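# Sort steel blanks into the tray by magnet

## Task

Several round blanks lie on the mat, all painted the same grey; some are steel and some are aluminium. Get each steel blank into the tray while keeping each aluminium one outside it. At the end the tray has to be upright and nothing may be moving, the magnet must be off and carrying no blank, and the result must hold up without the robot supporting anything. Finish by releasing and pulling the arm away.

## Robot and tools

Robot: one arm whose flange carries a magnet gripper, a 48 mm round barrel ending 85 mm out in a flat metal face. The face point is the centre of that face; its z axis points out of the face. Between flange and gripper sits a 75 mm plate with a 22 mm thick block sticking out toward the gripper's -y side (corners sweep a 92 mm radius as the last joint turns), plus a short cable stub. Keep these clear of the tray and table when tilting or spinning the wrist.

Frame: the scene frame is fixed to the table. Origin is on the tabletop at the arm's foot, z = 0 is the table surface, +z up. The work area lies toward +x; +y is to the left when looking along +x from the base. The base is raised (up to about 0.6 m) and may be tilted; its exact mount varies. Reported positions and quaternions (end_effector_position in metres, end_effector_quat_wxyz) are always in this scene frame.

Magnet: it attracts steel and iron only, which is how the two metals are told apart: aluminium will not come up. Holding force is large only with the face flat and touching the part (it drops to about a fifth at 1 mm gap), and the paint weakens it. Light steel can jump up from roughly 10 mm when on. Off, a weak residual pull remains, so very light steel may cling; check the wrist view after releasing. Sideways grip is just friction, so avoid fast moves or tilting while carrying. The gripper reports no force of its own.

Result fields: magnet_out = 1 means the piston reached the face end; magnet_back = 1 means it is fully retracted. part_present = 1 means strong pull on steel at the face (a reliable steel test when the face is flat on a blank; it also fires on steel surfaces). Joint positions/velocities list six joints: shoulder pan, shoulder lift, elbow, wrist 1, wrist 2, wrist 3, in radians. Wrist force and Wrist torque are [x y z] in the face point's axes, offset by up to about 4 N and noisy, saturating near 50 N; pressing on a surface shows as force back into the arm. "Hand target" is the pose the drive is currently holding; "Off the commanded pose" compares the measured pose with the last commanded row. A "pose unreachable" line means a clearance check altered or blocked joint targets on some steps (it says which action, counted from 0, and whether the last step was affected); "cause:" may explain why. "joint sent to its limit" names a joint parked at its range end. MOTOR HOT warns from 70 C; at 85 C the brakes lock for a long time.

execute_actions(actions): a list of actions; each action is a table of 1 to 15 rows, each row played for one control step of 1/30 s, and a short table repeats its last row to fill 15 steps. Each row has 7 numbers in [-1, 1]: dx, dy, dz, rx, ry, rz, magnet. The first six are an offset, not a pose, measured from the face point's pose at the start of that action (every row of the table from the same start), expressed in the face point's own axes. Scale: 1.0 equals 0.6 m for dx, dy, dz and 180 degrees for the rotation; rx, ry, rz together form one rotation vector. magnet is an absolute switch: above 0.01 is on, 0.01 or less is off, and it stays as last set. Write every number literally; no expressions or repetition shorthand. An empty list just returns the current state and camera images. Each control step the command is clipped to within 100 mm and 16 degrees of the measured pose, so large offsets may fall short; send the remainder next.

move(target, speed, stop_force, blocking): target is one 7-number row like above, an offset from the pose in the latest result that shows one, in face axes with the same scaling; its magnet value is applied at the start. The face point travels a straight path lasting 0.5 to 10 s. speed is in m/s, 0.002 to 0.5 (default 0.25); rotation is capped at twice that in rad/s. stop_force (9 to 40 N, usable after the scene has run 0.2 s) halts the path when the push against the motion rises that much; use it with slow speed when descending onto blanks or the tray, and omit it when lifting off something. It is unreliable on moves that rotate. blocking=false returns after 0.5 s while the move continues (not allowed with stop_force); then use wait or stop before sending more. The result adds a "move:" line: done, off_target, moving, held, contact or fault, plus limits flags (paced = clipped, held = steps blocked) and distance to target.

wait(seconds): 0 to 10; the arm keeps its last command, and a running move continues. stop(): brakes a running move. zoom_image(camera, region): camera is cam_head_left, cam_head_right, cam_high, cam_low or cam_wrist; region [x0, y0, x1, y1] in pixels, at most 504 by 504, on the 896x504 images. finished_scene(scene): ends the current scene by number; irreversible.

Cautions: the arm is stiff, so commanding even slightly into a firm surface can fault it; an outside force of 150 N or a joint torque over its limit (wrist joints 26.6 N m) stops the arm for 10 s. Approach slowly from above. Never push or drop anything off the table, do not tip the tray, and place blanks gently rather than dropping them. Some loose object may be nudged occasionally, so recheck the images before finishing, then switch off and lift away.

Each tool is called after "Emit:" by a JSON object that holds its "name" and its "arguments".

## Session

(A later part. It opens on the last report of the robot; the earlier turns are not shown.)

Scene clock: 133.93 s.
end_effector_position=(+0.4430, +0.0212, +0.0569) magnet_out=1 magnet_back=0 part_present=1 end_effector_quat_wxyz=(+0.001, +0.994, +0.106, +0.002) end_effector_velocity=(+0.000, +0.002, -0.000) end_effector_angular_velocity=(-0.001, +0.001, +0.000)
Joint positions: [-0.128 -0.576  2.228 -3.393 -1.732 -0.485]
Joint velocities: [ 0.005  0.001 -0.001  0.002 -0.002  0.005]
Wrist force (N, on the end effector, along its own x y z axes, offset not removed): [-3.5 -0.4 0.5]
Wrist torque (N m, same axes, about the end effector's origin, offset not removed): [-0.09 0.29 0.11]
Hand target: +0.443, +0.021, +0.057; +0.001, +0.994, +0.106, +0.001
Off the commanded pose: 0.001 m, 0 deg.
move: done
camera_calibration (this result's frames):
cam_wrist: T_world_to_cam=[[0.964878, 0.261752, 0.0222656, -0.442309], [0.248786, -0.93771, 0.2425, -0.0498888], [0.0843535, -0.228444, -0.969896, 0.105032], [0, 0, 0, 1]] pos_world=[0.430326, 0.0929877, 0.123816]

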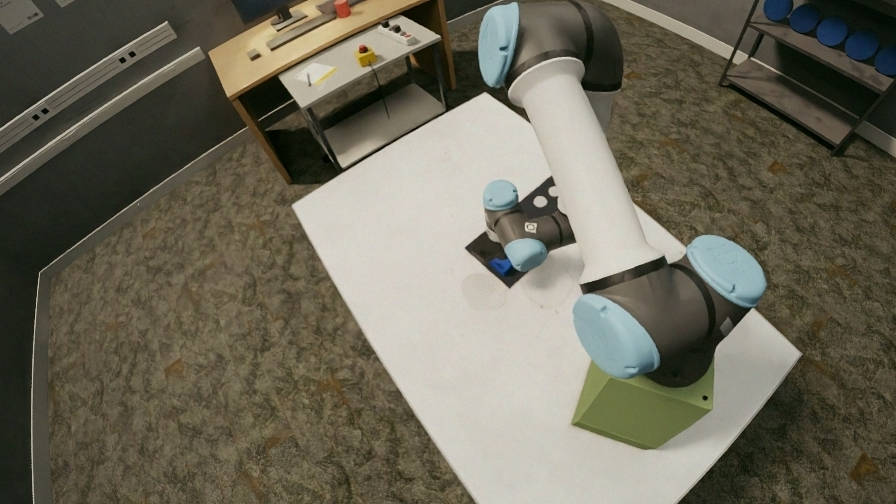

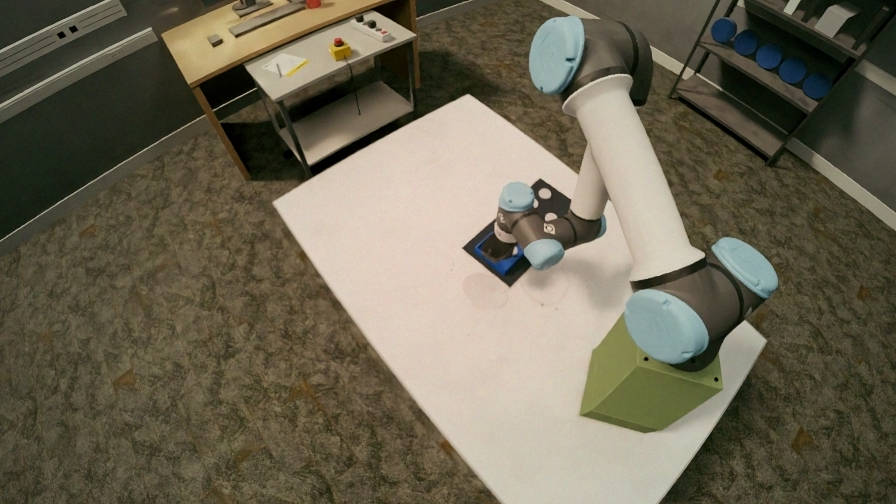

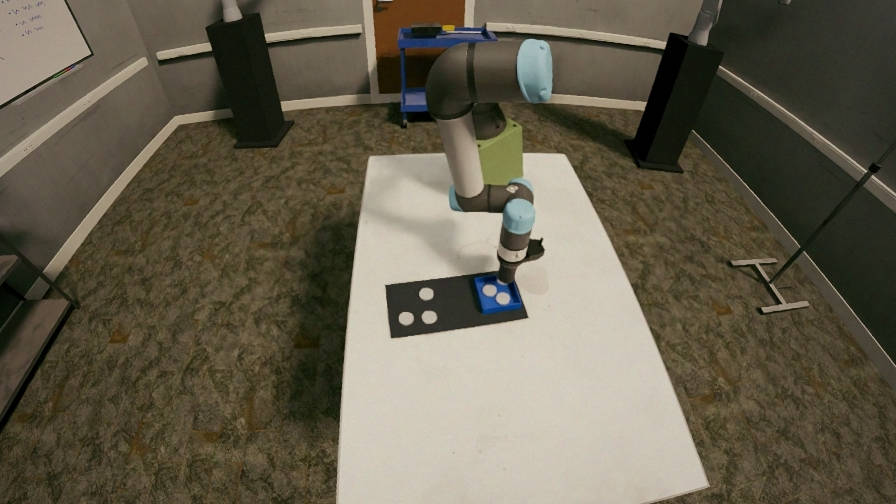

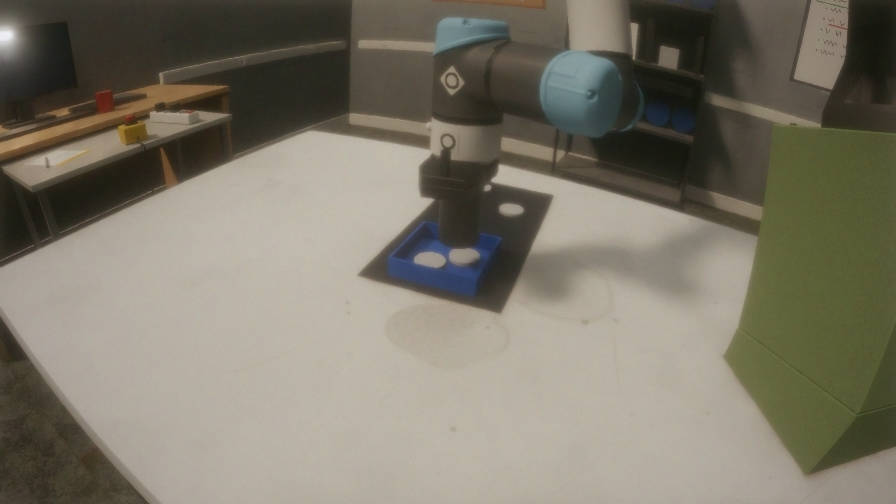

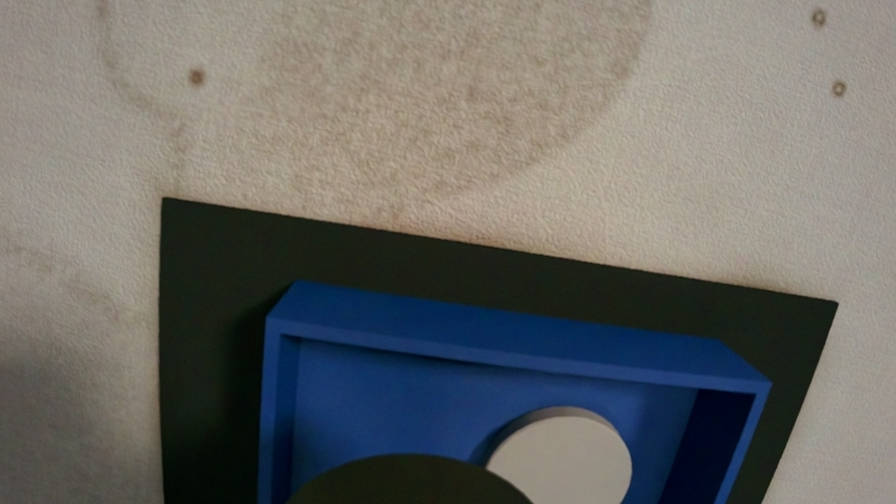

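Emit:
{"name": "move", "arguments": {"target": [0.004,0.005,0,0,0,0,1]}}

Emit:
{"name": "move", "arguments": {"target": [0,0,0.054,0,0,0,1], "speed": 0.08}}

Emit:
{"name": "execute_actions", "arguments": {"actions": [[[0,0,0,0,0,0,0]],[[0,0,-0.055,0,0,0,0]]]}}

Scene clock: 141.77 s.
end_effector_position=(+0.4459, +0.0188, +0.0569) magnet_out=1 magnet_back=0 part_present=1 end_effector_quat_wxyz=(+0.001, +0.994, +0.106, +0.002) end_effector_velocity=(+0.001, -0.000, +0.000) end_effector_angular_velocity=(+0.001, -0.001, +0.000)
Joint positions: [-0.131 -0.578  2.222 -3.385 -1.732 -0.488]
Joint velocities: [-0.001 -0.001 -0.002  0.003  0.001 -0.001]
Wrist force (N, on the end effector, along its own x y z axes, offset not removed): [-3.8 0.8 1.1]
Wrist torque (N m, same axes, about the end effector's origin, offset not removed): [0.04 0.30 0.08]
Hand target: +0.446, +0.019, +0.057; +0.001, +0.994, +0.106, +0.002
Off the commanded pose: 0.000 m, 0 deg.
move: done
camera_calibration (this result's frames):
cam_wrist: T_world_to_cam=[[0.964874, 0.261767, 0.0222563, -0.444482], [0.248802, -0.937704, 0.242505, -0.0528339], [0.0843498, -0.22845, -0.969895, 0.104254], [0, 0, 0, 1]] pos_world=[0.433221, 0.0906252, 0.123821]

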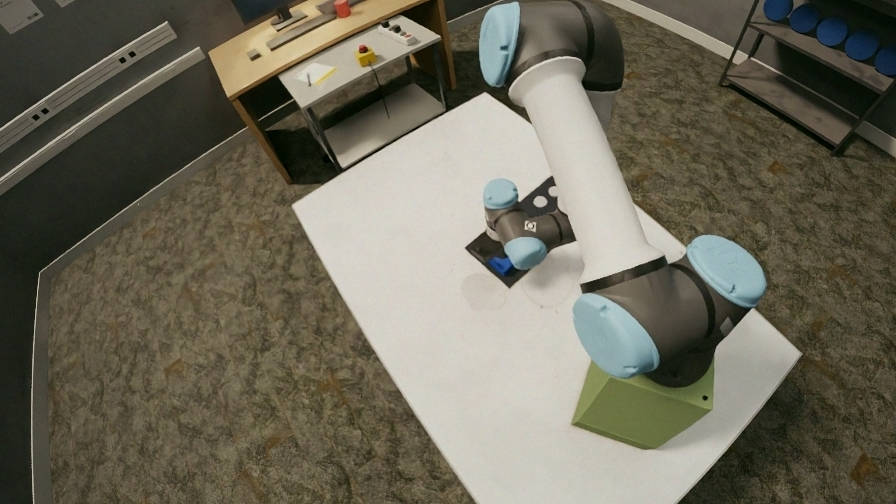

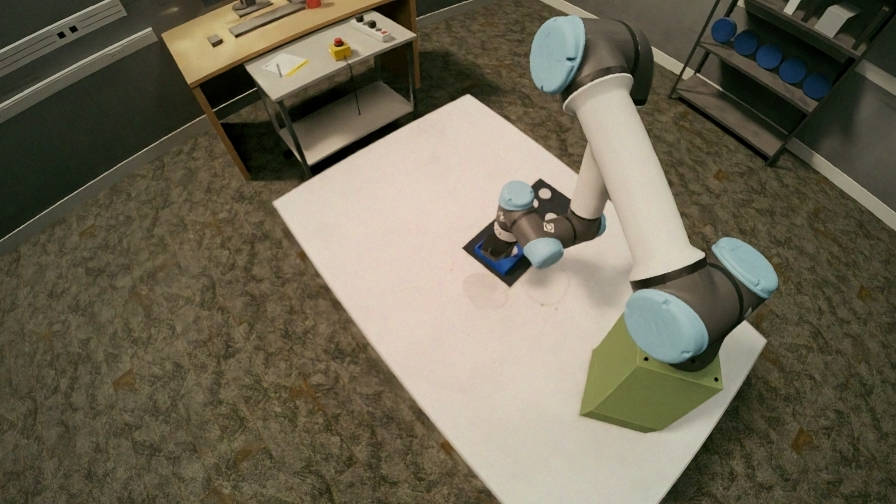

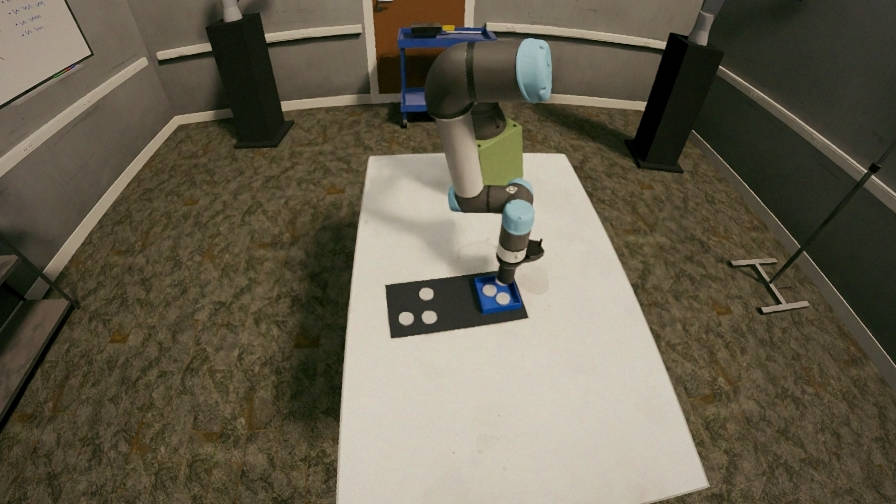

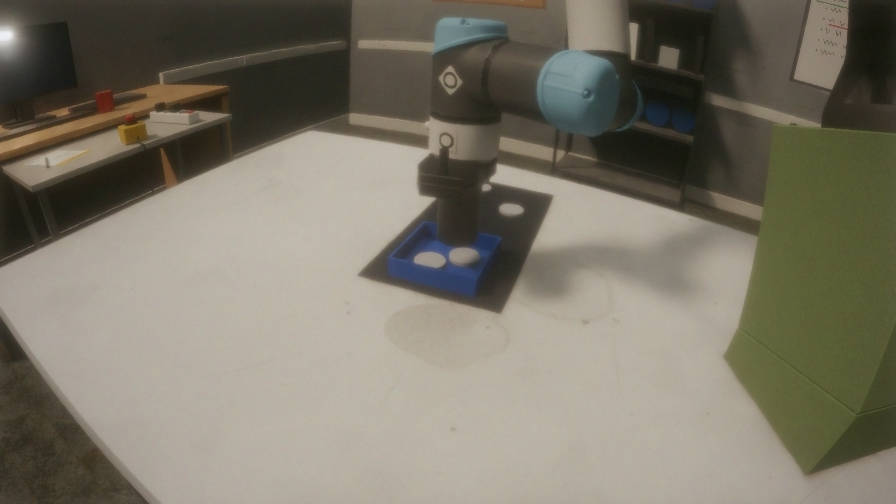

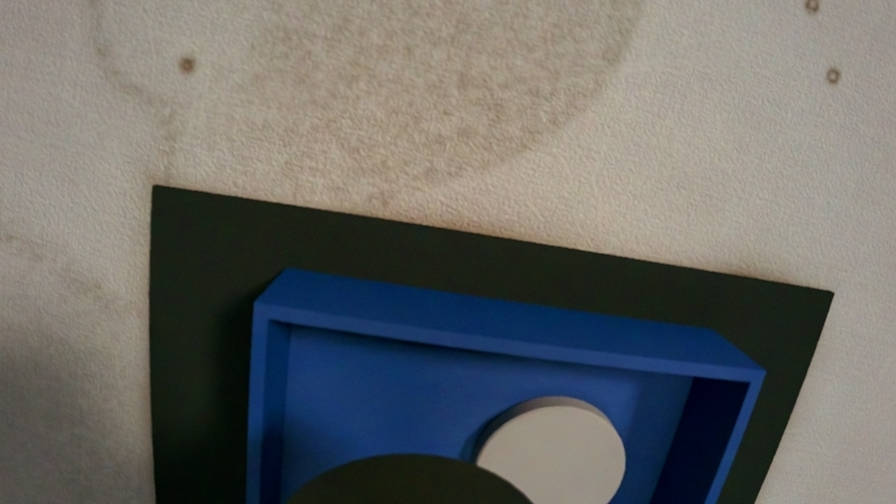

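Scene clock: 142.67 s.
end_effector_position=(+0.4460, +0.0187, +0.0246) magnet_out=1 magnet_back=0 part_present=1 end_effector_quat_wxyz=(+0.001, +0.994, +0.106, +0.002) end_effector_velocity=(+0.000, +0.000, -0.002) end_effector_angular_velocity=(+0.000, +0.000, +0.000)
Joint positions: [-0.143 -0.488  2.172 -3.427 -1.73  -0.5  ]
Joint velocities: [-0.     0.004 -0.003 -0.001  0.    -0.001]
Wrist force (N, on the end effector, along its own x y z axes, offset not removed): [-3.3 -1.0 0.5]
Wrist torque (N m, same axes, about the end effector's origin, offset not removed): [-0.10 0.25 0.07]
Hand target: +0.446, +0.019, +0.024; +0.001, +0.994, +0.106, +0.001
Off the commanded pose: 0.000 m, 0 deg.
move: done
camera_calibration (this result's frames):
cam_wrist: T_world_to_cam=[[0.964873, 0.261771, 0.0222515, -0.443794], [0.248804, -0.937695, 0.242538, -0.0450919], [0.0843545, -0.228482, -0.969887, 0.0729484], [0, 0, 0, 1]] pos_world=[0.43327, 0.0905574, 0.0915632]

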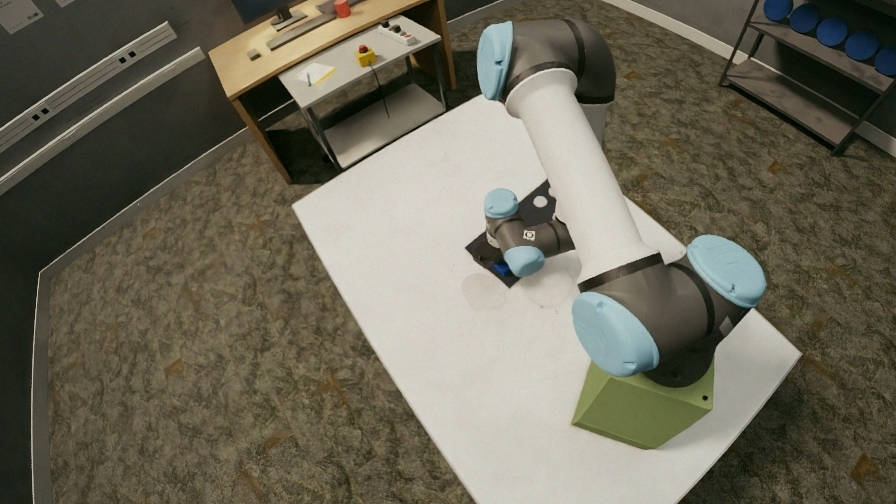

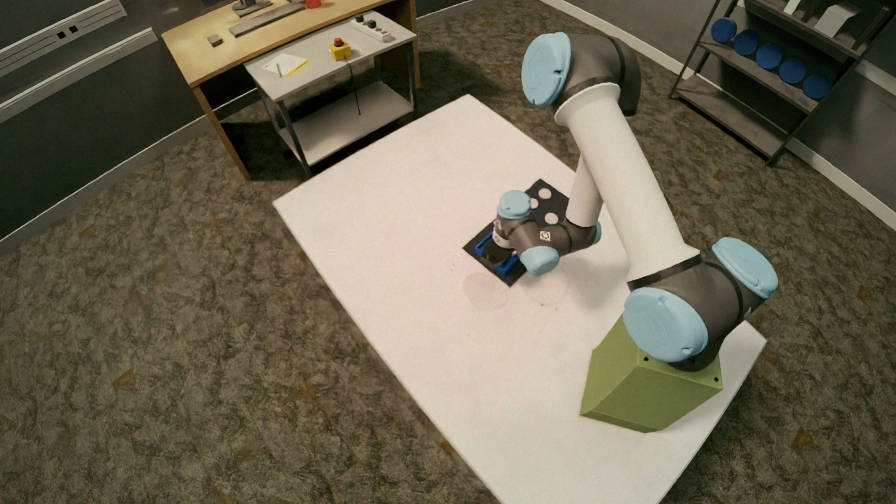

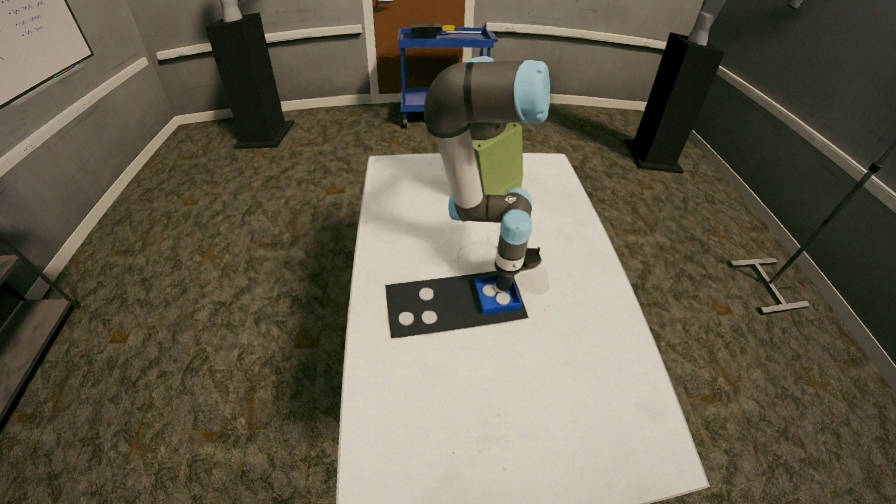

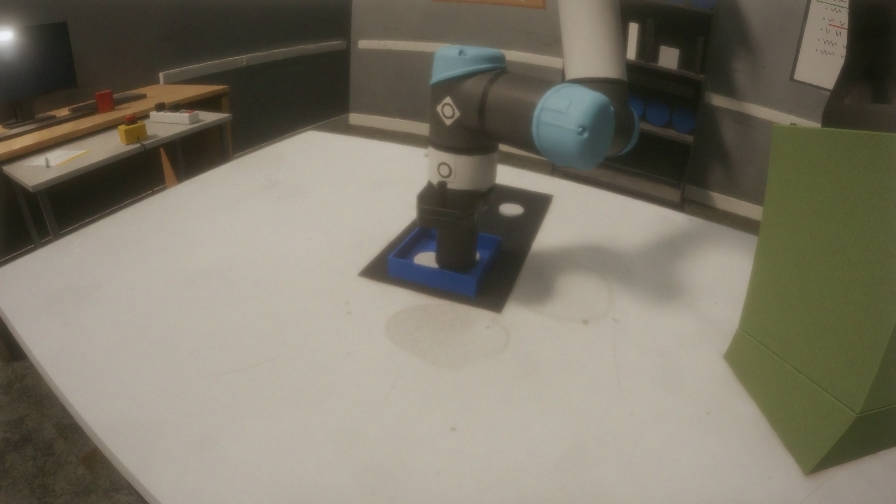

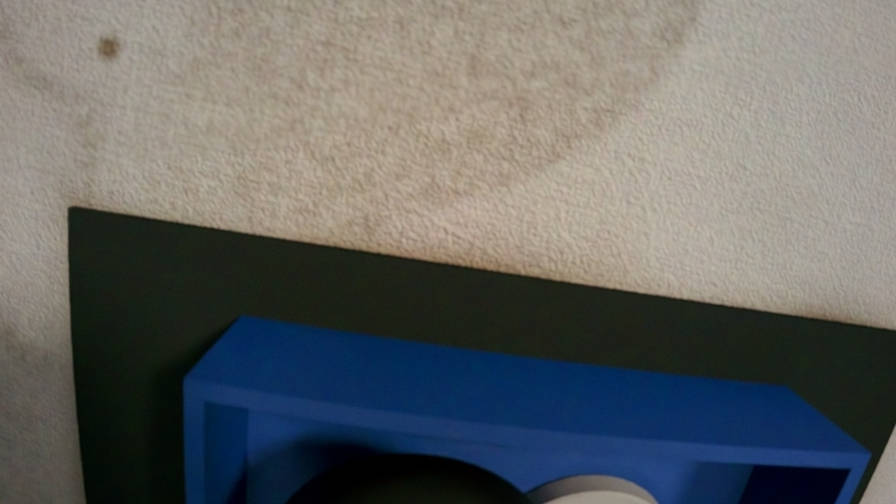

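Scene clock: 143.67 s.
end_effector_position=(+0.4459, +0.0188, +0.0571) magnet_out=0 magnet_back=1 part_present=0 end_effector_quat_wxyz=(+0.001, +0.994, +0.106, +0.002) end_effector_velocity=(+0.001, -0.000, +0.005) end_effector_angular_velocity=(+0.000, -0.000, +0.000)
Joint positions: [-0.131 -0.579  2.222 -3.384 -1.732 -0.488]
Joint velocities: [ 0.002 -0.016  0.007  0.009 -0.     0.002]
Wrist force (N, on the end effector, along its own x y z axes, offset not removed): [-3.3 -0.7 0.3]
Wrist torque (N m, same axes, about the end effector's origin, offset not removed): [-0.11 0.30 0.07]
Hand target: +0.446, +0.019, +0.058; +0.001, +0.994, +0.106, +0.002
Off the commanded pose: 0.001 m, 0 deg.
Step readings (end_effector_position; steps 1 to 15: 1st action; 16 to 30: 2nd action):
0: (+0.4460, +0.0187, +0.0246)
1: (+0.4460, +0.0187, +0.0246)
2: (+0.4460, +0.0187, +0.0246)
4: (+0.4460, +0.0187, +0.0246)
8: (+0.4460, +0.0187, +0.0246)
15: (+0.4460, +0.0187, +0.0246)
16: (+0.4460, +0.0187, +0.0246)
17: (+0.4452, +0.0193, +0.0259)
19: (+0.4447, +0.0197, +0.0377)
23: (+0.4456, +0.0191, +0.0520)
30: end_effector_position above
camera_calibration (this result's frames):
cam_wrist: T_world_to_cam=[[0.964877, 0.261759, 0.0222591, -0.44445], [0.248794, -0.937706, 0.242504, -0.0528367], [0.0843501, -0.228449, -0.969895, 0.104438], [0, 0, 0, 1]] pos_world=[0.433176, 0.0906522, 0.124]

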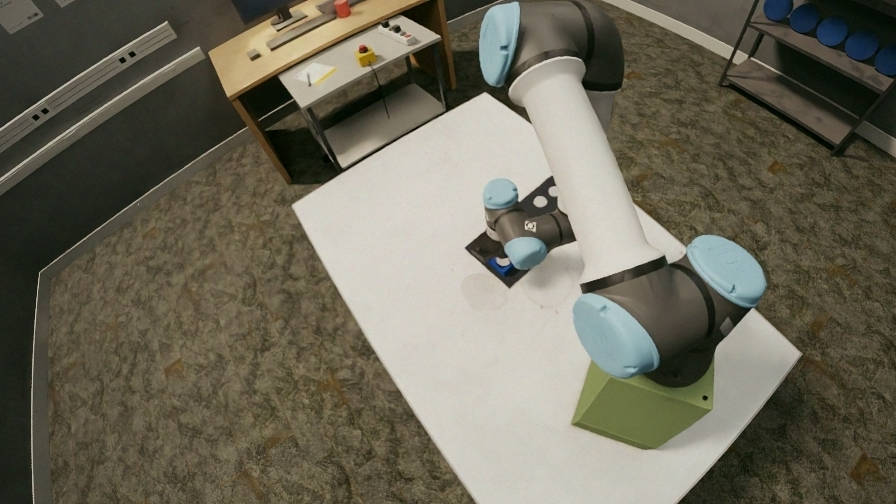

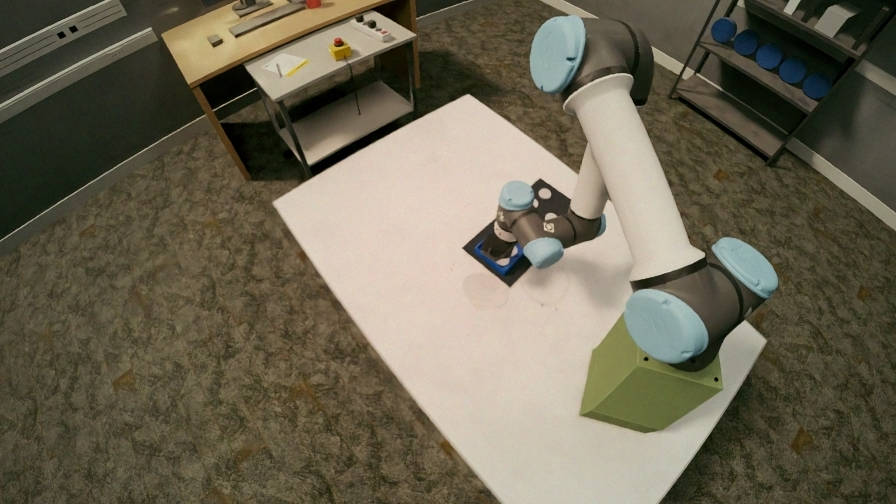

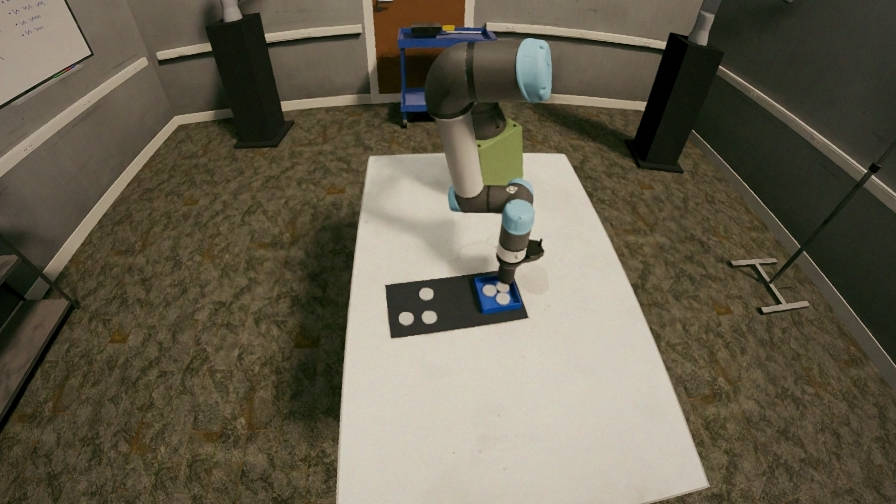

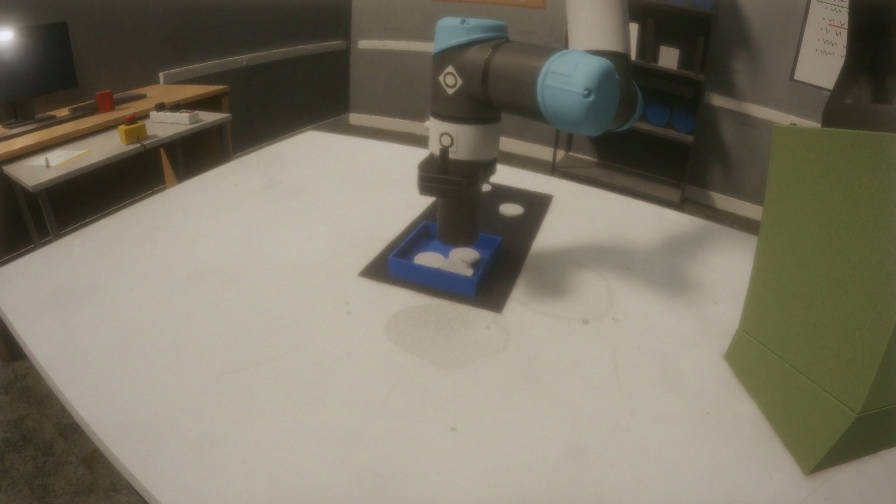

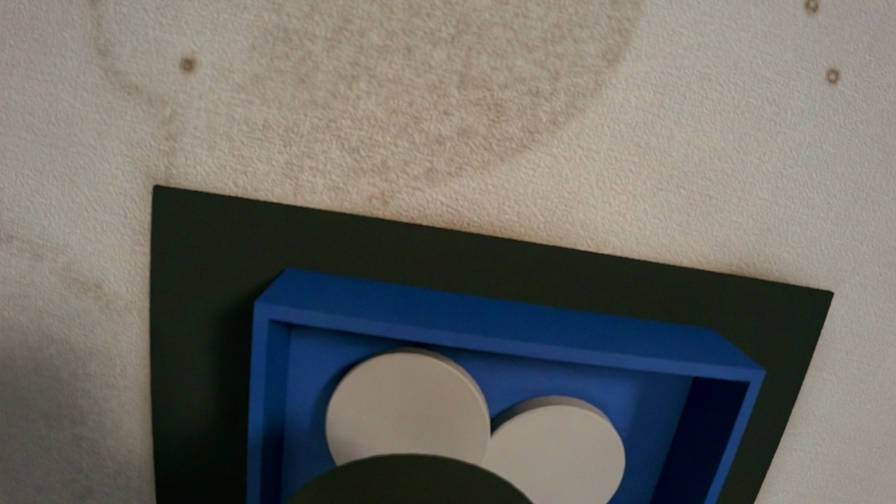

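Emit:
{"name": "move", "arguments": {"target": [-0.070,0.353,0,0,0,0,0], "speed": 0.35}}

Emit:
{"name": "move", "arguments": {"target": [0,0,0.075,0,0,0,0], "speed": 0.1}}

Emit:
{"name": "execute_actions", "arguments": {"actions": [[[0,0,0,0,0,0,1]],[[0,0,-0.03,0,0,0,1]]]}}

Scene clock: 149.23 s.
end_effector_position=(+0.4490, -0.1972, +0.0575) magnet_out=0 magnet_back=1 part_present=0 end_effector_quat_wxyz=(+0.001, +0.994, +0.106, +0.001) end_effector_velocity=(+0.000, -0.002, -0.000) end_effector_angular_velocity=(+0.001, +0.000, +0.000)
Joint positions: [-0.555 -0.687  2.151 -3.257 -1.649 -0.907]
Joint velocities: [-0.003 -0.    -0.003  0.004  0.001 -0.003]
Wrist force (N, on the end effector, along its own x y z axes, offset not removed): [-3.2 -0.6 0.2]
Wrist torque (N m, same axes, about the end effector's origin, offset not removed): [-0.10 0.31 0.08]
Hand target: +0.449, -0.197, +0.057; +0.001, +0.994, +0.106, +0.001
Off the commanded pose: 0.000 m, 0 deg.
move: done
camera_calibration (this result's frames):
cam_wrist: T_world_to_cam=[[0.964831, 0.261963, 0.0218475, -0.390822], [0.248991, -0.937372, 0.243594, -0.256325], [0.0842916, -0.229587, -0.969631, 0.0550256], [0, 0, 0, 1]] pos_world=[0.436261, -0.125258, 0.124332]

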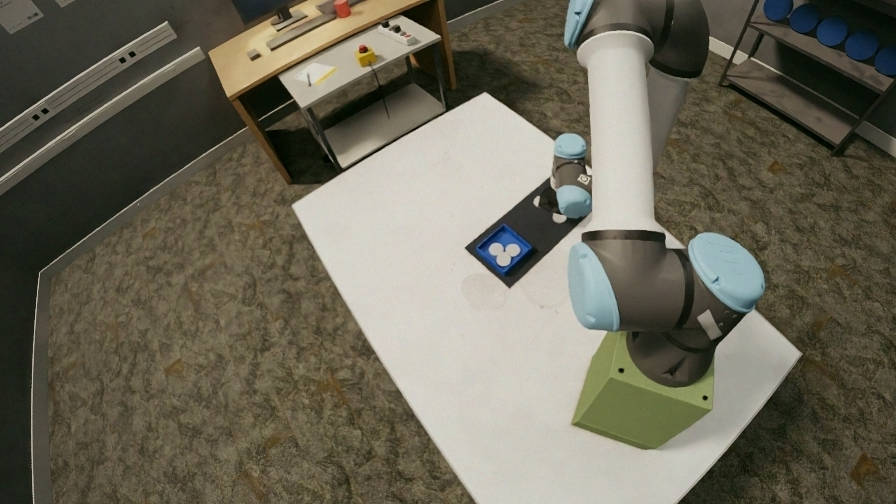

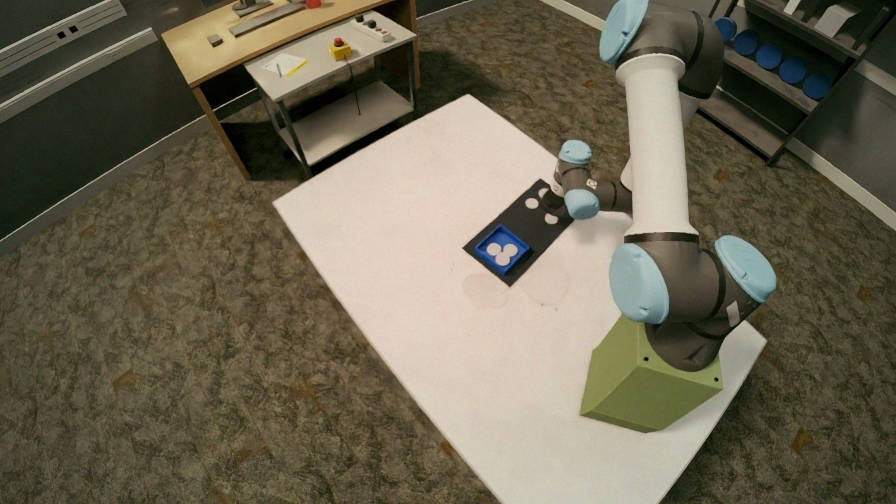

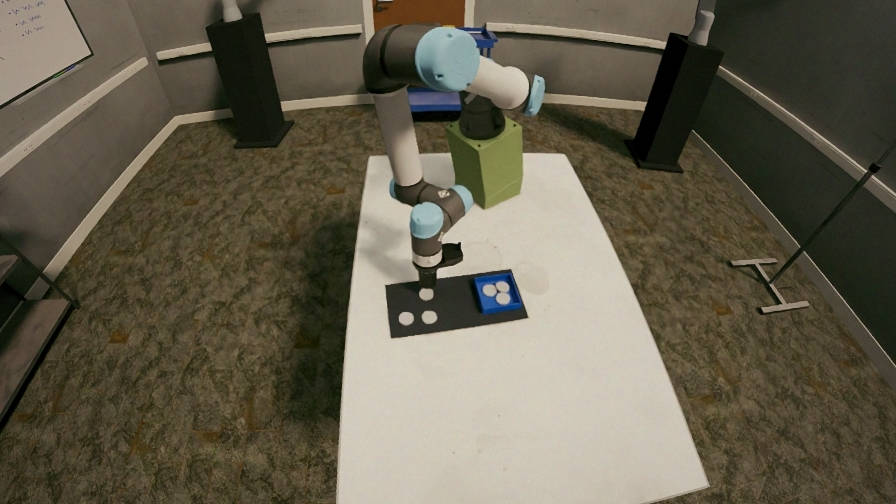

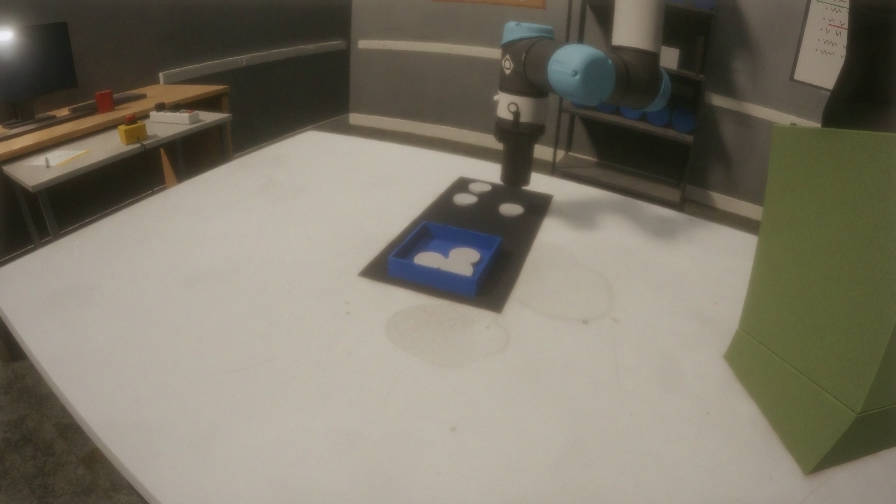

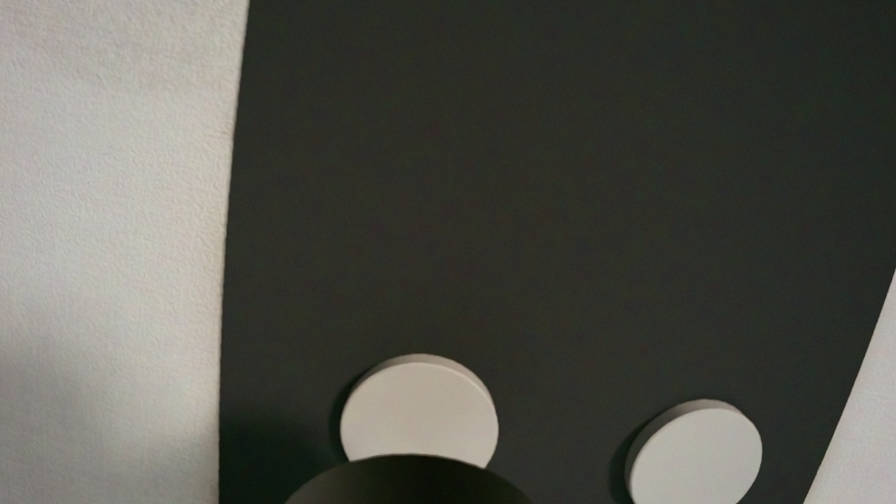

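Scene clock: 150.17 s.
end_effector_position=(+0.4490, -0.1973, +0.0126) magnet_out=0 magnet_back=1 part_present=0 end_effector_quat_wxyz=(+0.001, +0.994, +0.106, +0.001) end_effector_velocity=(+0.000, -0.000, -0.002) end_effector_angular_velocity=(-0.001, -0.001, +0.000)
Joint positions: [-0.562 -0.565  2.085 -3.312 -1.648 -0.914]
Joint velocities: [-0.     0.004 -0.003 -0.002  0.    -0.   ]
Wrist force (N, on the end effector, along its own x y z axes, offset not removed): [-3.6 -0.4 0.6]
Wrist torque (N m, same axes, about the end effector's origin, offset not removed): [-0.08 0.33 0.17]
Hand target: +0.449, -0.197, +0.012; +0.001, +0.994, +0.106, +0.001
Off the commanded pose: 0.000 m, 0 deg.
move: done
camera_calibration (this result's frames):
cam_wrist: T_world_to_cam=[[0.96483, 0.261967, 0.0218422, -0.389868], [0.248995, -0.937365, 0.243616, -0.245519], [0.0842933, -0.229609, -0.969626, 0.0115014], [0, 0, 0, 1]] pos_world=[0.436319, -0.125367, 0.0794798]

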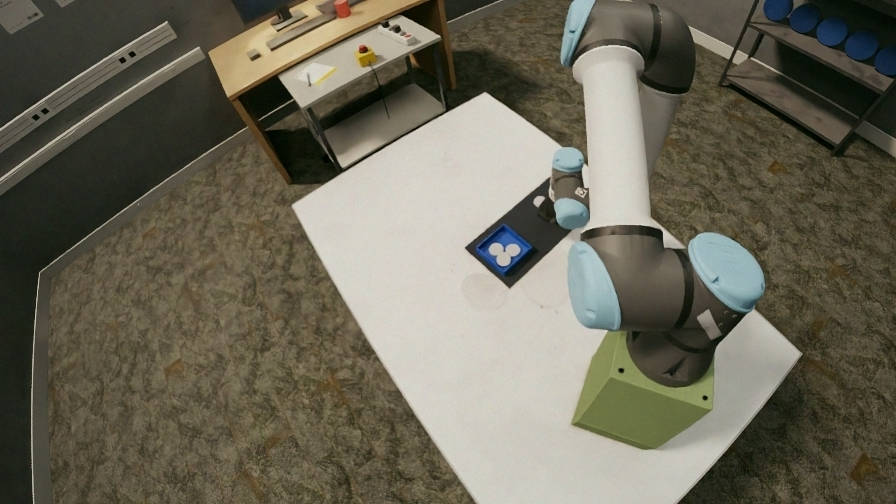

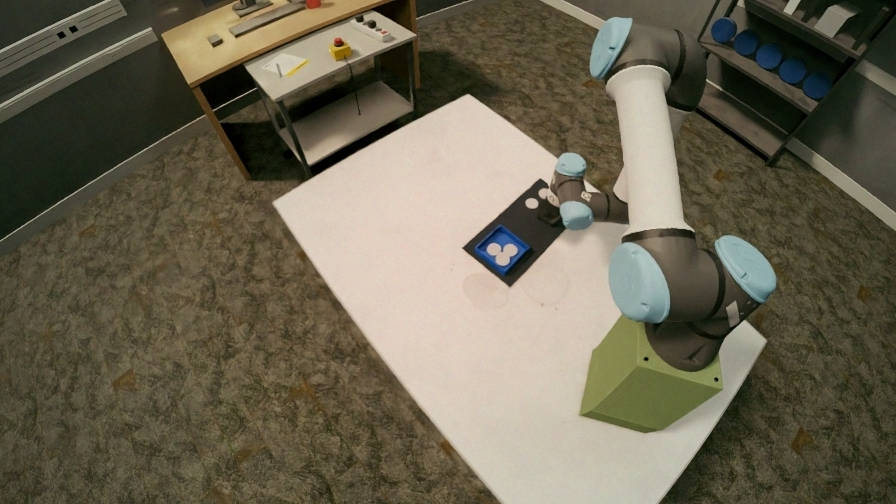

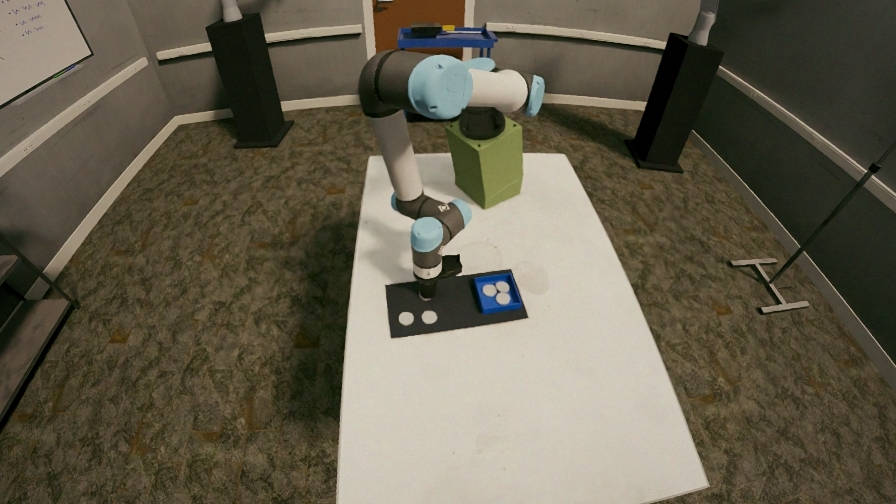

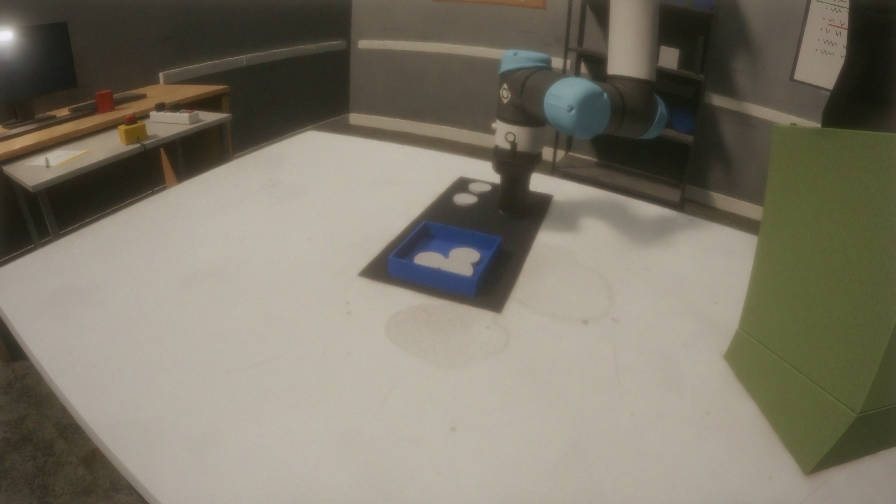

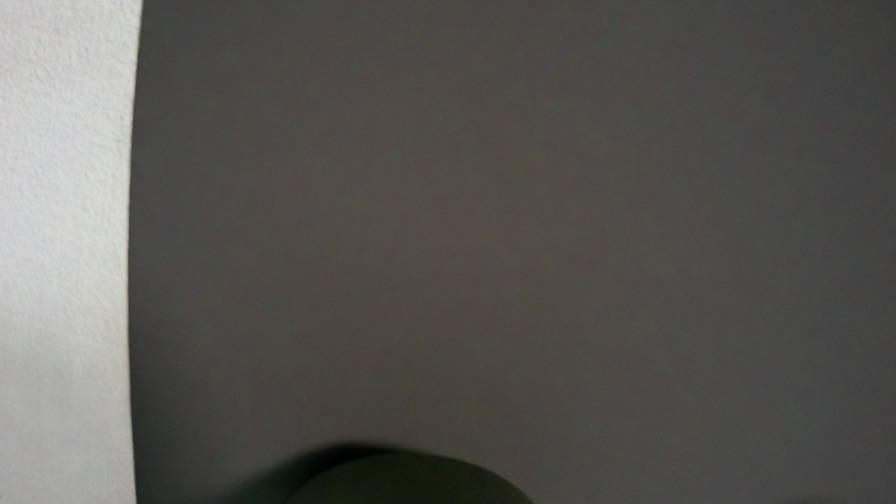

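Scene clock: 151.17 s.
end_effector_position=(+0.4490, -0.1972, +0.0304) magnet_out=1 magnet_back=0 part_present=1 end_effector_quat_wxyz=(+0.001, +0.994, +0.106, +0.001) end_effector_velocity=(+0.001, -0.000, +0.003) end_effector_angular_velocity=(-0.002, -0.002, +0.000)
Joint positions: [-0.559 -0.613  2.112 -3.293 -1.648 -0.911]
Joint velocities: [ 0.001 -0.007  0.002  0.002 -0.     0.   ]
Wrist force (N, on the end effector, along its own x y z axes, offset not removed): [-3.5 -0.8 0.0]
Wrist torque (N m, same axes, about the end effector's origin, offset not removed): [-0.08 0.30 0.10]
Hand target: +0.449, -0.197, +0.031; +0.001, +0.994, +0.106, +0.001
Off the commanded pose: 0.000 m, 0 deg.
Step readings (end_effector_position; steps 1 to 15: 1st action; 16 to 30: 2nd action):
0: (+0.4490, -0.1973, +0.0126)
1: (+0.4490, -0.1973, +0.0126)
2: (+0.4490, -0.1973, +0.0126)
4: (+0.4490, -0.1973, +0.0126)
8: (+0.4490, -0.1973, +0.0126)
15: (+0.4490, -0.1973, +0.0126)
16: (+0.4490, -0.1973, +0.0126)
17: (+0.4488, -0.1971, +0.0137)
19: (+0.4488, -0.1971, +0.0208)
23: (+0.4489, -0.1972, +0.0280)
30: end_effector_position above
camera_calibration (this result's frames):
cam_wrist: T_world_to_cam=[[0.964838, 0.261938, 0.0218331, -0.39024], [0.24897, -0.937376, 0.243599, -0.249776], [0.0842737, -0.229598, -0.96963, 0.0287003], [0, 0, 0, 1]] pos_world=[0.436287, -0.125326, 0.0971942]

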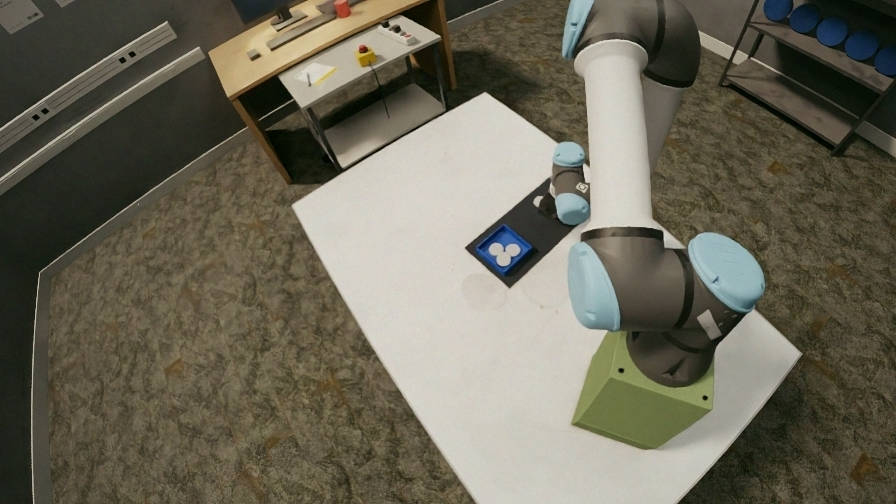

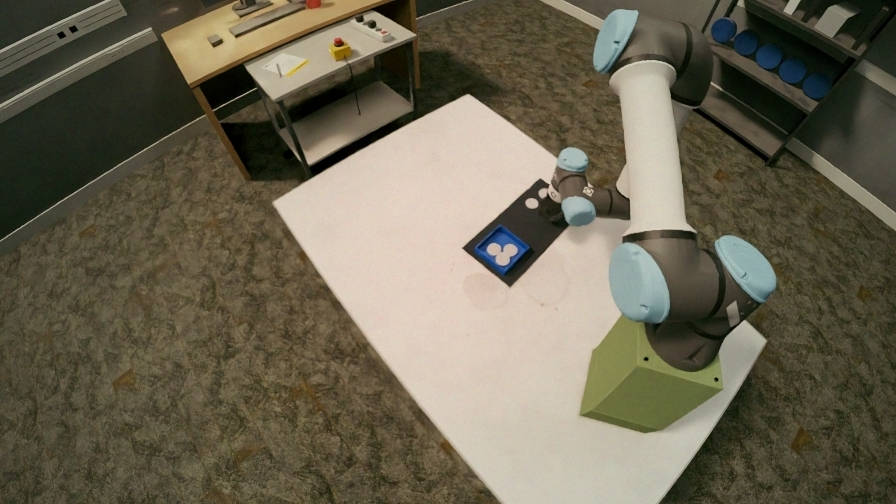

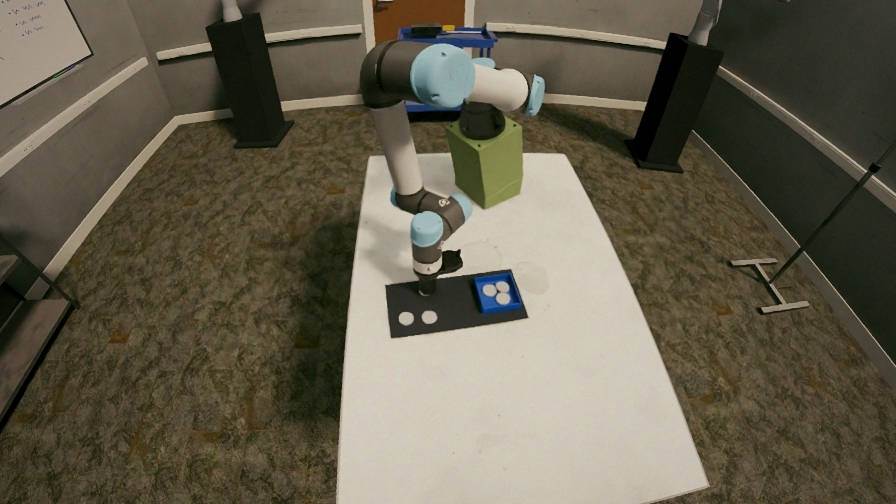

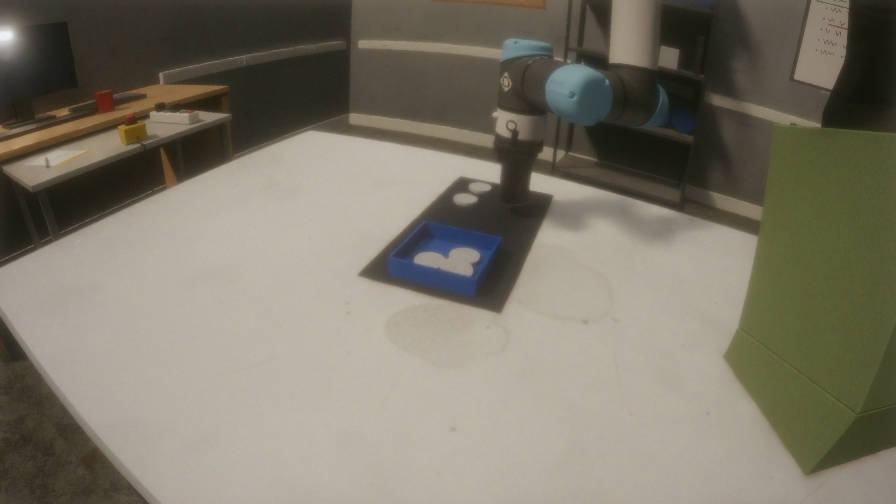

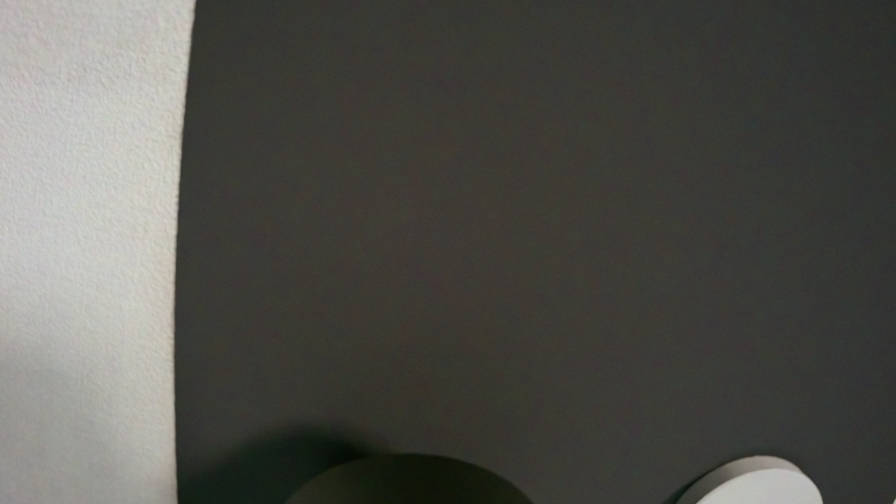

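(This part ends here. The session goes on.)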